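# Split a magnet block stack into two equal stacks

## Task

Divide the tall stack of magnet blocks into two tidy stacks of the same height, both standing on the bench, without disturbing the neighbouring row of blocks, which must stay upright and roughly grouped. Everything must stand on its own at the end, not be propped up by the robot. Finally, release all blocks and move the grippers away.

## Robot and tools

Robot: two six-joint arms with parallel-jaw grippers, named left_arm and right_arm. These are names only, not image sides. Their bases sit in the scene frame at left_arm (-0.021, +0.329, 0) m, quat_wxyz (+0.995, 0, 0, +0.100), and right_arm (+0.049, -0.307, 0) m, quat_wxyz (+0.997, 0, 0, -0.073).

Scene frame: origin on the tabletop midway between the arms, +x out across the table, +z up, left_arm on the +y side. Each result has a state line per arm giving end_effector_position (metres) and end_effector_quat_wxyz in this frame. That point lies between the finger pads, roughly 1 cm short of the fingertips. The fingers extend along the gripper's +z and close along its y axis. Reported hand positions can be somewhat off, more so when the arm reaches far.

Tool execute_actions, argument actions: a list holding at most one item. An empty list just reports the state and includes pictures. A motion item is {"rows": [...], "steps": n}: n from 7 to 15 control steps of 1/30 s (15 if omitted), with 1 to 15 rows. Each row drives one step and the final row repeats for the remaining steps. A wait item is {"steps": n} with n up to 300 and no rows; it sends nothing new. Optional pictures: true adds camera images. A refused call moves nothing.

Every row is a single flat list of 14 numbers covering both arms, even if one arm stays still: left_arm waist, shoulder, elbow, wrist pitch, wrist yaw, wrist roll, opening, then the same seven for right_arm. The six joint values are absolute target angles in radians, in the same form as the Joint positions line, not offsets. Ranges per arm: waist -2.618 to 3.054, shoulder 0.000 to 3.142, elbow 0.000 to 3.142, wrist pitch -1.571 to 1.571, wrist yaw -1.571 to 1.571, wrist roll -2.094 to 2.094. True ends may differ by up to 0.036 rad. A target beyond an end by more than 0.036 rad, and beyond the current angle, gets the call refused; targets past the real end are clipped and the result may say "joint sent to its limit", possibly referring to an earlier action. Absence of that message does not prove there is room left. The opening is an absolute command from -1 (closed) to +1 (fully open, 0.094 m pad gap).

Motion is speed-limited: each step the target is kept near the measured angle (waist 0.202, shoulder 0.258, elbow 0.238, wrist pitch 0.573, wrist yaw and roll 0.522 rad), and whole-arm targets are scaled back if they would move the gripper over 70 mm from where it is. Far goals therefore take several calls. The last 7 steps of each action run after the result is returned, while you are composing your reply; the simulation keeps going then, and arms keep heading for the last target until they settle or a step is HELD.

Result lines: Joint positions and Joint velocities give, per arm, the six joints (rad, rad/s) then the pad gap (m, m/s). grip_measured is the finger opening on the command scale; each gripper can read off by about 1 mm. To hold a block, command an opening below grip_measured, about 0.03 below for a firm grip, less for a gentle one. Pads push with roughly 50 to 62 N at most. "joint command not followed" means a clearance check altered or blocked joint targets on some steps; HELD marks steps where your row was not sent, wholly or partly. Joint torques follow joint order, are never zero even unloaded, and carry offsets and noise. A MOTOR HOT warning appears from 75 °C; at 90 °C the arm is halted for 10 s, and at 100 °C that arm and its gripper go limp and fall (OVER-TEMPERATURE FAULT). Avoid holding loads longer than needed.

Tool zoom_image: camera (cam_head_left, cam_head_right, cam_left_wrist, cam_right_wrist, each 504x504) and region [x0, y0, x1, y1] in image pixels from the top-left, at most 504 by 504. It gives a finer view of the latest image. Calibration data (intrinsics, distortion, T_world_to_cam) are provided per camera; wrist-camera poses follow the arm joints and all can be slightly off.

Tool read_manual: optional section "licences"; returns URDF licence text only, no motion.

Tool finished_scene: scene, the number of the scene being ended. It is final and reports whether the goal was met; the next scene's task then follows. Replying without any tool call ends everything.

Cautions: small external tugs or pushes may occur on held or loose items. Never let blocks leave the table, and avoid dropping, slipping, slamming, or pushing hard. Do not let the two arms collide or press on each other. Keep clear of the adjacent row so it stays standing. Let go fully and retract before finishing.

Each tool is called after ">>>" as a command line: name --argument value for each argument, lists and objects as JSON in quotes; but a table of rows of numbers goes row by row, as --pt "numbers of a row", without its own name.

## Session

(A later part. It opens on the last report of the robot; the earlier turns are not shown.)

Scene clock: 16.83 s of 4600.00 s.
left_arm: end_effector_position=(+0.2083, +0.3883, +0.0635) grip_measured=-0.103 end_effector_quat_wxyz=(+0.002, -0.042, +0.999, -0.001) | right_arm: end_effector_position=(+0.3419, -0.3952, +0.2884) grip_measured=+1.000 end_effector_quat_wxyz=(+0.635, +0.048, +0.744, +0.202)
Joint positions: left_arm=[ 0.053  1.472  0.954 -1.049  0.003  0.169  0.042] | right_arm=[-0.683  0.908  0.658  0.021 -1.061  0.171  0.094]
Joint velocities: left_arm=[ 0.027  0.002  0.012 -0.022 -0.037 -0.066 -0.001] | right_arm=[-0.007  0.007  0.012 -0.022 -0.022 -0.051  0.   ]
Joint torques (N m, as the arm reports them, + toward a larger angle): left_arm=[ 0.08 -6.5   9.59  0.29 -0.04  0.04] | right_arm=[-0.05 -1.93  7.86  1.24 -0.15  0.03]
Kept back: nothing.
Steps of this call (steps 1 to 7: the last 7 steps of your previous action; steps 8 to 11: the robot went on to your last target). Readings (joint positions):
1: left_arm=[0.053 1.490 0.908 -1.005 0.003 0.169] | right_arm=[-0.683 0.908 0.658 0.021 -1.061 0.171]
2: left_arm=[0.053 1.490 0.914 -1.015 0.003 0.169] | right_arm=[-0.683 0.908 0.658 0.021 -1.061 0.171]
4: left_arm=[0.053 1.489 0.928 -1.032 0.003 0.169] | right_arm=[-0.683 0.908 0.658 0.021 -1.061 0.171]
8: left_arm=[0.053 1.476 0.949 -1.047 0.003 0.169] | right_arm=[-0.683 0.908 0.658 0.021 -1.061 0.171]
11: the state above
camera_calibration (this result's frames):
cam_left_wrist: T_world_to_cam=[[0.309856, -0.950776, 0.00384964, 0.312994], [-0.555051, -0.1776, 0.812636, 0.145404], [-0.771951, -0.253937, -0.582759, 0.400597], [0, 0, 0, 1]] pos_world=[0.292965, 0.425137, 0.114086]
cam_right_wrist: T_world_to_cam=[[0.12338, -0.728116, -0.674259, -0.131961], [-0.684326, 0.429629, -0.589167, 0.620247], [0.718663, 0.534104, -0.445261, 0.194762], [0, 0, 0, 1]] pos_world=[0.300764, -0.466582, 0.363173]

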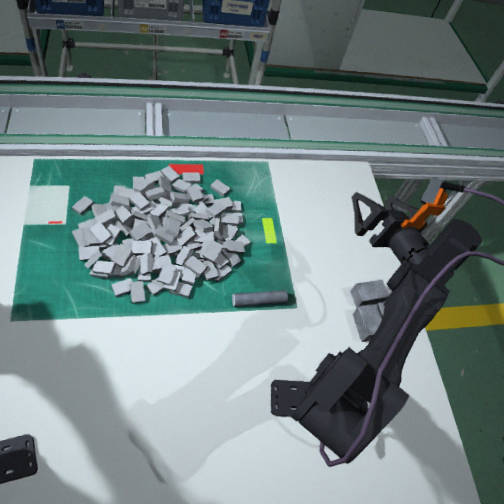

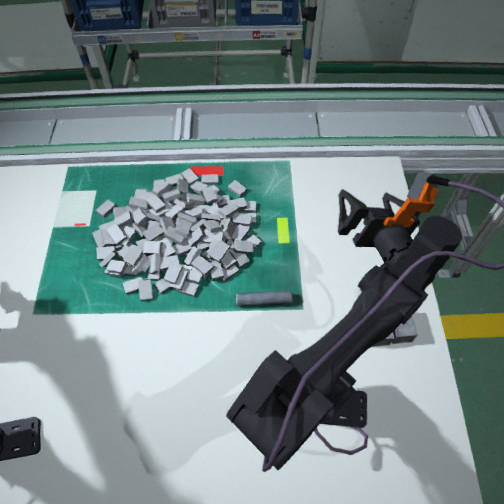

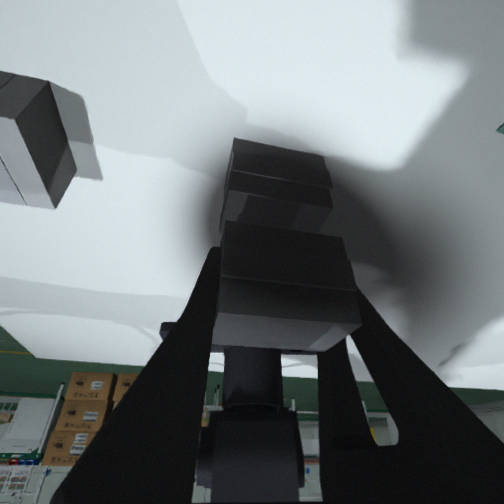

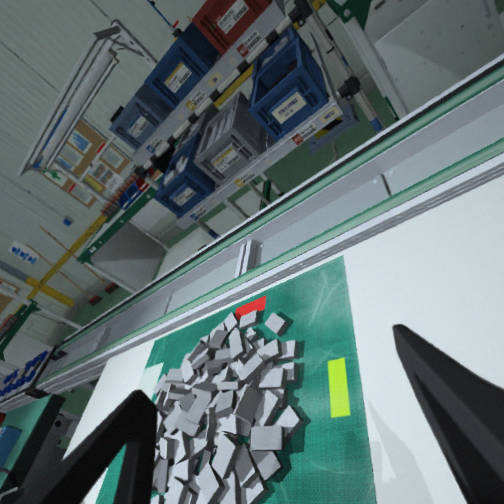

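>>> execute_actions --actions '[{"rows": [[0.0438,1.448,0.982,-1.060,0.0,0.1353,-0.14,-0.683,0.908,0.658,0.021,-1.061,0.171,1],[0.0345,1.451,0.977,-1.053,0.0,0.1146,-0.14,-0.683,0.908,0.658,0.021,-1.061,0.171,1],[0.0192,1.454,0.972,-1.046,0.0,0.0891,-0.14,-0.683,0.908,0.658,0.021,-1.061,0.171,1],[-0.0016,1.457,0.967,-1.039,0.0,0.0595,-0.14,-0.683,0.908,0.658,0.021,-1.061,0.171,1],[-0.0271,1.460,0.962,-1.033,0.0,0.0268,-0.14,-0.683,0.908,0.658,0.021,-1.061,0.171,1],[-0.0568,1.463,0.958,-1.0279,0.0,-0.0081,-0.14,-0.683,0.908,0.658,0.021,-1.061,0.171,1],[-0.0895,1.465,0.955,-1.022,0.0,-0.044,-0.14,-0.683,0.908,0.658,0.021,-1.061,0.171,1],[-0.1245,1.4661,0.9522,-1.0122,0.0,-0.0799,-0.14,-0.683,0.908,0.658,0.021,-1.061,0.171,1],[-0.1605,1.4676,0.9478,-0.9985,0.0,-0.1148,-0.14,-0.683,0.908,0.658,0.021,-1.061,0.171,1],[-0.1965,1.4703,0.9407,-0.9817,0.0,-0.1475,-0.14,-0.683,0.908,0.658,0.021,-1.061,0.171,1],[-0.2315,1.4742,0.9309,-0.9626,0.0,-0.1771,-0.14,-0.683,0.908,0.658,0.021,-1.061,0.171,1],[-0.2643,1.4792,0.9191,-0.9421,0.0,-0.2026,-0.14,-0.683,0.908,0.658,0.021,-1.061,0.171,1],[-0.2939,1.4852,0.9060,-0.9215,0.0,-0.2233,-0.14,-0.683,0.908,0.658,0.021,-1.061,0.171,1],[-0.3194,1.4921,0.8924,-0.9017,0.0,-0.2385,-0.14,-0.683,0.908,0.658,0.021,-1.061,0.171,1],[-0.3402,1.4993,0.8790,-0.8835,0.0,-0.2479,-0.14,-0.683,0.908,0.658,0.021,-1.061,0.171,1]], "steps": 15}]'

>>> execute_actions --actions '[{"rows": [[-0.3555,1.5066,0.8665,-0.8678,0.0,-0.251,-0.14,-0.683,0.908,0.658,0.021,-1.061,0.171,1],[-0.3648,1.5136,0.8553,-0.8549,0.0,-0.251,-0.14,-0.683,0.908,0.658,0.021,-1.061,0.171,1],[-0.368,1.5199,0.8459,-0.8450,0.0,-0.251,-0.14,-0.683,0.908,0.658,0.021,-1.061,0.171,1],[-0.368,1.5252,0.8383,-0.8378,0.0,-0.251,-0.14,-0.683,0.908,0.658,0.021,-1.061,0.171,1],[-0.368,1.5294,0.8326,-0.8324,0.0,-0.251,-0.14,-0.683,0.908,0.658,0.021,-1.061,0.171,1],[-0.368,1.5325,0.8285,-0.8283,0.0,-0.251,-0.14,-0.683,0.908,0.658,0.021,-1.061,0.171,1],[-0.368,1.5348,0.8254,-0.8247,0.0,-0.251,-0.14,-0.683,0.908,0.658,0.021,-1.061,0.171,1],[-0.368,1.5366,0.8231,-0.8215,0.0,-0.251,-0.14,-0.683,0.908,0.658,0.021,-1.061,0.171,1],[-0.368,1.5382,0.8211,-0.8184,0.0,-0.251,-0.14,-0.683,0.908,0.658,0.021,-1.061,0.171,1],[-0.368,1.5396,0.8193,-0.8152,0.0,-0.251,-0.14,-0.683,0.908,0.658,0.021,-1.061,0.171,1],[-0.368,1.5410,0.8176,-0.8130,0.0,-0.251,-0.14,-0.683,0.908,0.658,0.021,-1.061,0.171,1],[-0.368,1.5424,0.8158,-0.8120,0.0,-0.251,-0.14,-0.683,0.908,0.658,0.021,-1.061,0.171,1],[-0.368,1.5436,0.8143,-0.8115,0.0,-0.251,-0.14,-0.683,0.908,0.658,0.021,-1.061,0.171,1],[-0.368,1.5451,0.8126,-0.8110,0.0,-0.251,-0.14,-0.683,0.908,0.658,0.021,-1.061,0.171,1],[-0.368,1.5465,0.8109,-0.8110,0.0,-0.251,-0.14,-0.683,0.908,0.658,0.021,-1.061,0.171,1]], "steps": 15}]'

>>> execute_actions --actions '[{"steps": 12}]' --pictures true

Scene clock: 24.53 s of 4600.00 s.
left_arm: end_effector_position=(+0.2127, +0.3644, +0.0635) grip_measured=-0.103 end_effector_quat_wxyz=(+0.000, -0.053, +0.999, +0.003) | right_arm: end_effector_position=(+0.3419, -0.3952, +0.2884) grip_measured=+1.000 end_effector_quat_wxyz=(+0.635, +0.048, +0.744, +0.202)
Joint positions: left_arm=[-0.056  1.472  0.954 -1.051 -0.005  0.038  0.042] | right_arm=[-0.683  0.908  0.658  0.021 -1.061  0.171  0.094]
Joint velocities: left_arm=[-0.945 -0.007 -0.012  0.183 -0.051 -0.74  -0.001] | right_arm=[ 0.007 -0.007 -0.012 -0.007  0.007  0.007  0.   ]
Joint torques (N m, as the arm reports them, + toward a larger angle): left_arm=[-0.9  -5.01  6.49  0.68  0.12 -0.03] | right_arm=[ 0.   -1.95  7.89  1.22 -0.14  0.04]
Steps of this call (steps 1 to 30: the robot went on to your last target; steps 31 to 90: nothing new was sent; then 4.43 s passed at rest; steps 91 to 98: the first 8 steps of this action). Readings (joint positions):
91: left_arm=[0.053 1.472 0.954 -1.059 0.003 0.165] | right_arm=[-0.683 0.908 0.658 0.021 -1.061 0.171]
92: left_arm=[0.052 1.472 0.954 -1.059 0.002 0.157] | right_arm=[-0.683 0.908 0.658 0.021 -1.061 0.171]
94: left_arm=[0.038 1.472 0.954 -1.059 -0.001 0.130] | right_arm=[-0.683 0.908 0.658 0.021 -1.061 0.171]
98: the state above

Scene clock: 25.03 s of 4600.00 s.
left_arm: end_effector_position=(+0.2059, +0.2903, +0.0183) grip_measured=-0.103 end_effector_quat_wxyz=(-0.012, -0.032, +0.999, -0.002) | right_arm: end_effector_position=(+0.3419, -0.3952, +0.2884) grip_measured=+1.000 end_effector_quat_wxyz=(+0.635, +0.048, +0.744, +0.202)
Joint positions: left_arm=[-0.365  1.541  0.824 -0.876  0.008 -0.229  0.042] | right_arm=[-0.683  0.908  0.658  0.021 -1.061  0.171  0.094]
Joint velocities: left_arm=[-0.007  0.066 -0.129  0.198 -0.037 -0.139 -0.001] | right_arm=[ 0.007  0.002  0.017  0.007  0.051 -0.095  0.   ]
Joint torques (N m, as the arm reports them, + toward a larger angle): left_arm=[-0.27 -5.31  6.83  0.78 -0.08 -0.07] | right_arm=[ 0.01 -1.97  7.92  1.25 -0.15  0.02]
Steps of this call (steps 1 to 7: the last 7 steps of your previous action; steps 8 to 15: the first 8 steps of this action). Readings (joint positions):
8: left_arm=[-0.322 1.492 0.896 -0.942 0.003 -0.170] | right_arm=[-0.683 0.908 0.658 0.021 -1.061 0.171]
9: left_arm=[-0.341 1.500 0.882 -0.926 0.005 -0.185] | right_arm=[-0.683 0.908 0.658 0.021 -1.061 0.171]
11: left_arm=[-0.362 1.517 0.856 -0.902 0.008 -0.206] | right_arm=[-0.683 0.908 0.658 0.021 -1.061 0.171]
15: the state above

Scene clock: 25.43 s of 4600.00 s.
left_arm: end_effector_position=(+0.2138, +0.2890, +0.0163) grip_measured=-0.103 end_effector_quat_wxyz=(+0.004, -0.040, +0.999, -0.005) | right_arm: end_effector_position=(+0.3419, -0.3952, +0.2884) grip_measured=+1.000 end_effector_quat_wxyz=(+0.635, +0.048, +0.744, +0.202)
Joint positions: left_arm=[-0.365  1.544  0.818 -0.834  0.008 -0.244  0.042] | right_arm=[-0.683  0.908  0.658  0.021 -1.061  0.171  0.094]
Joint velocities: left_arm=[ 0.002 -0.012 -0.002 -0.007  0.022  0.022  0.   ] | right_arm=[ 0.007 -0.007 -0.007  0.022 -0.037  0.066  0.   ]
Joint torques (N m, as the arm reports them, + toward a larger angle): left_arm=[-0.27 -4.5   5.52  0.69 -0.08 -0.05] | right_arm=[ 0.   -1.91  7.89  1.23 -0.15  0.03]
Kept back: nothing.
Steps of this call (steps 1 to 7: the last 7 steps of your previous action; steps 8 to 12: the robot went on to your last target). Readings (joint positions):
1: left_arm=[-0.365 1.543 0.821 -0.872 0.008 -0.232] | right_arm=[-0.683 0.908 0.658 0.021 -1.061 0.171]
2: left_arm=[-0.365 1.543 0.819 -0.867 0.008 -0.235] | right_arm=[-0.683 0.908 0.658 0.021 -1.061 0.171]
4: left_arm=[-0.365 1.544 0.818 -0.857 0.008 -0.239] | right_arm=[-0.683 0.908 0.658 0.021 -1.061 0.171]
8: left_arm=[-0.365 1.544 0.818 -0.840 0.008 -0.242] | right_arm=[-0.683 0.908 0.658 0.021 -1.061 0.171]
12: the state above
camera_calibration (this result's frames):
cam_left_wrist: T_world_to_cam=[[0.306138, -0.9519, 0.0128505, 0.218044], [-0.559944, -0.169133, 0.811084, 0.167807], [-0.769897, -0.255499, -0.584789, 0.352178], [0, 0, 0, 1]] pos_world=[0.298352, 0.32592, 0.0670421]
cam_right_wrist: T_world_to_cam=[[0.12338, -0.728116, -0.674259, -0.131961], [-0.684326, 0.429629, -0.589167, 0.620247], [0.718663, 0.534104, -0.445261, 0.194762], [0, 0, 0, 1]] pos_world=[0.300764, -0.466582, 0.363173]

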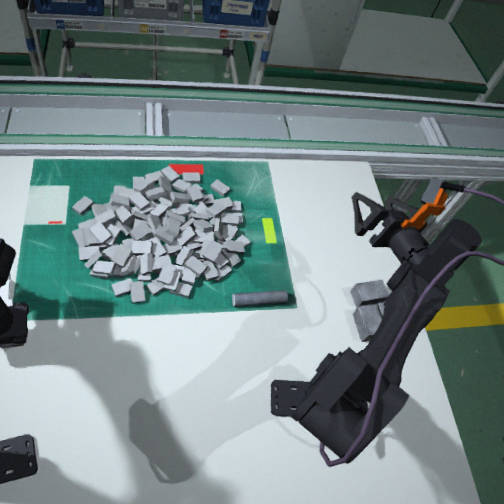

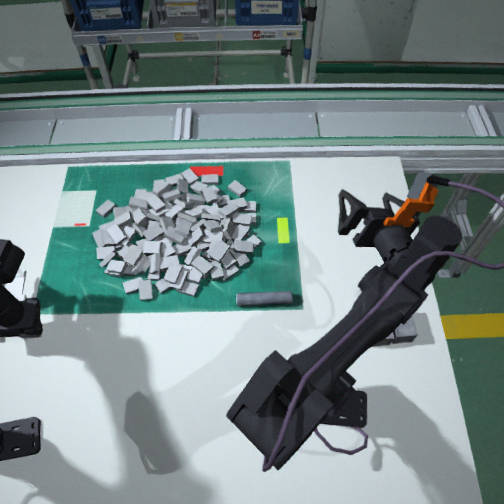

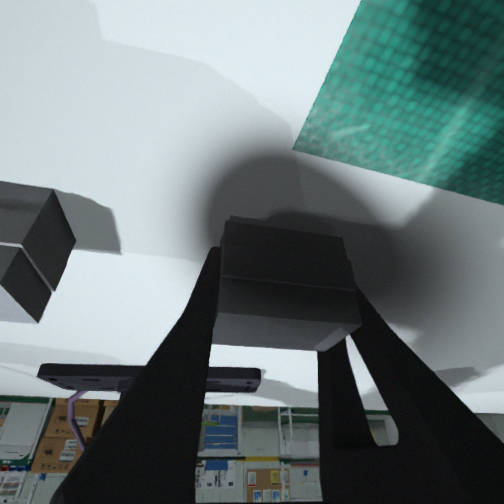

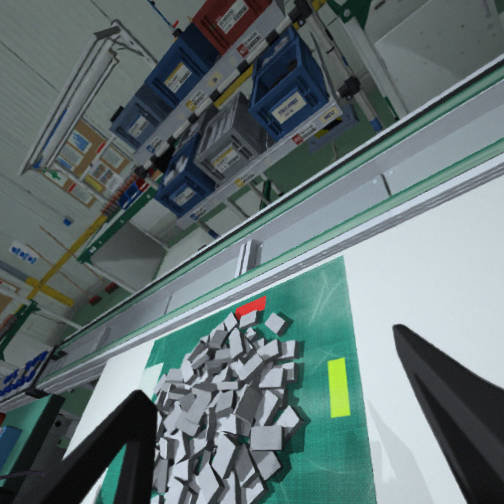

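>>> zoom_image --camera "cam_left_wrist" --region '[180, 170, 400, 360]'

Region (180, 170, 400, 360) of cam_left_wrist's 504x504 image, scaled by 2.291, with more detail than that image has; it fills the top 435 rows of this view, and the rest is white.

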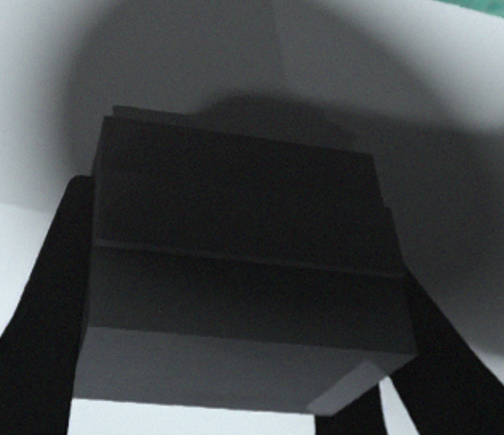

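>>> execute_actions --actions '[{"rows": [[-0.368,1.548,0.8095,-0.818,-0.010,-0.251,-0.14,-0.683,0.908,0.658,0.021,-1.061,0.171,1],[-0.368,1.5495,0.808,-0.822,-0.010,-0.251,-0.14,-0.683,0.908,0.658,0.021,-1.061,0.171,1],[-0.368,1.551,0.8065,-0.825,-0.010,-0.251,-0.14,-0.683,0.908,0.658,0.021,-1.061,0.171,1],[-0.368,1.5525,0.805,-0.825,-0.008,-0.251,-0.14,-0.683,0.908,0.658,0.021,-1.061,0.171,1],[-0.368,1.554,0.8035,-0.825,-0.005,-0.251,-0.14,-0.683,0.908,0.658,0.021,-1.061,0.171,1],[-0.368,1.555,0.8025,-0.825,-0.004,-0.251,-0.14,-0.683,0.908,0.658,0.021,-1.061,0.171,1],[-0.368,1.556,0.8015,-0.825,-0.004,-0.251,-0.14,-0.683,0.908,0.658,0.021,-1.061,0.171,1]], "steps": 7}]'

>>> execute_actions --actions '[{"steps": 10}]' --pictures true

Scene clock: 26.73 s of 4600.00 s.
left_arm: end_effector_position=(+0.2142, +0.2890, +0.0163) grip_measured=-0.103 end_effector_quat_wxyz=(+0.005, -0.040, +0.999, -0.005) | right_arm: end_effector_position=(+0.3419, -0.3952, +0.2884) grip_measured=+1.000 end_effector_quat_wxyz=(+0.635, +0.048, +0.744, +0.202)
Joint positions: left_arm=[-0.365  1.544  0.818 -0.833  0.008 -0.245  0.042] | right_arm=[-0.683  0.908  0.658  0.021 -1.061  0.171  0.094]
Joint velocities: left_arm=[-0.012  0.002 -0.002  0.051  0.007 -0.051 -0.   ] | right_arm=[-0.017 -0.002 -0.007 -0.022 -0.051  0.022  0.   ]
Joint torques (N m, as the arm reports them, + toward a larger angle): left_arm=[-0.3  -4.5   5.63  0.71 -0.08 -0.05] | right_arm=[-0.03 -1.92  7.86  1.23 -0.15  0.03]
Kept back: the last 7 steps of this action.
Steps of this call (steps 1 to 30: the robot went on to your last target; steps 31 to 39: nothing new was sent). Readings (joint positions):
1: left_arm=[-0.365 1.544 0.818 -0.834 0.008 -0.244] | right_arm=[-0.683 0.908 0.658 0.021 -1.061 0.171]
2: left_arm=[-0.365 1.544 0.818 -0.834 0.008 -0.245] | right_arm=[-0.683 0.908 0.658 0.021 -1.061 0.171]
4: left_arm=[-0.365 1.544 0.818 -0.833 0.008 -0.245] | right_arm=[-0.683 0.908 0.658 0.021 -1.061 0.171]
8: left_arm=[-0.365 1.544 0.818 -0.833 0.008 -0.245] | right_arm=[-0.683 0.908 0.658 0.021 -1.061 0.171]
39: the state above

Scene clock: 27.07 s of 4600.00 s.
left_arm: end_effector_position=(+0.2117, +0.2901, +0.0132) grip_measured=-0.103 end_effector_quat_wxyz=(-0.001, -0.040, +0.999, -0.002) | right_arm: end_effector_position=(+0.3419, -0.3952, +0.2884) grip_measured=+1.000 end_effector_quat_wxyz=(+0.635, +0.048, +0.744, +0.202)
Joint positions: left_arm=[-0.365  1.552  0.812 -0.831  0.004 -0.245  0.042] | right_arm=[-0.683  0.908  0.658  0.021 -1.061  0.171  0.094]
Joint velocities: left_arm=[ 0.002  0.007 -0.007 -0.037 -0.007  0.037 -0.   ] | right_arm=[-0.022 -0.017 -0.002 -0.022 -0.037  0.037  0.   ]
Joint torques (N m, as the arm reports them, + toward a larger angle): left_arm=[-0.23 -4.46  5.17  0.51 -0.1  -0.07] | right_arm=[-0.03 -1.98  7.93  1.24 -0.15  0.02]
Kept back: nothing.
Steps of this call (steps 1 to 7: the last 7 steps of your previous action; steps 8 to 10: the robot went on to your last target). Readings (joint positions):
1: left_arm=[-0.365 1.544 0.818 -0.833 0.007 -0.245] | right_arm=[-0.683 0.908 0.658 0.021 -1.061 0.171]
2: left_arm=[-0.365 1.544 0.818 -0.833 0.006 -0.245] | right_arm=[-0.683 0.908 0.658 0.021 -1.061 0.171]
4: left_arm=[-0.365 1.547 0.818 -0.833 0.005 -0.245] | right_arm=[-0.683 0.908 0.658 0.021 -1.061 0.171]
8: left_arm=[-0.365 1.552 0.812 -0.831 0.004 -0.245] | right_arm=[-0.683 0.908 0.658 0.021 -1.061 0.171]
10: the state above
camera_calibration (this result's frames):
cam_left_wrist: T_world_to_cam=[[0.307334, -0.951592, 0.00438955, 0.219474], [-0.551369, -0.174311, 0.815848, 0.168957], [-0.775589, -0.253158, -0.578249, 0.349468], [0, 0, 0, 1]] pos_world=[0.296749, 0.326772, 0.0632729]
cam_right_wrist: T_world_to_cam=[[0.12338, -0.728116, -0.674259, -0.131961], [-0.684326, 0.429629, -0.589167, 0.620247], [0.718663, 0.534104, -0.445261, 0.194762], [0, 0, 0, 1]] pos_world=[0.300764, -0.466582, 0.363173]

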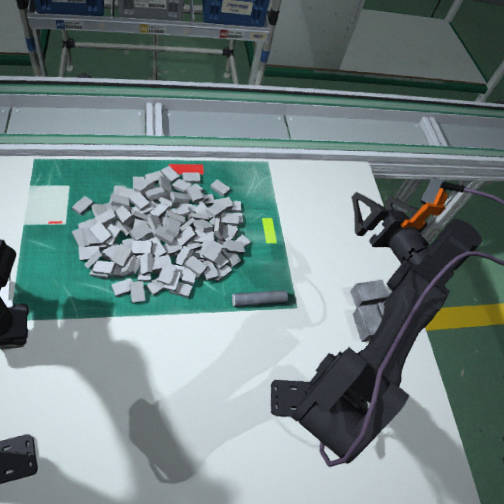

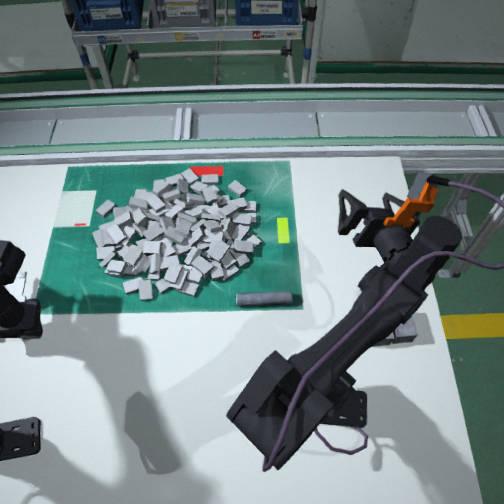

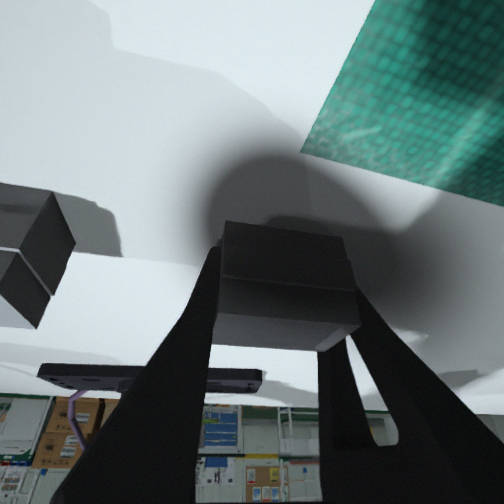

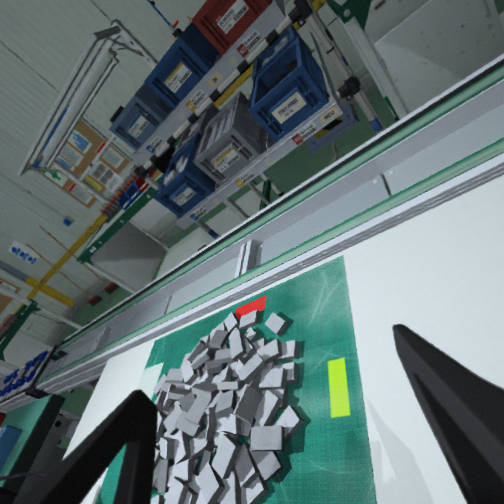

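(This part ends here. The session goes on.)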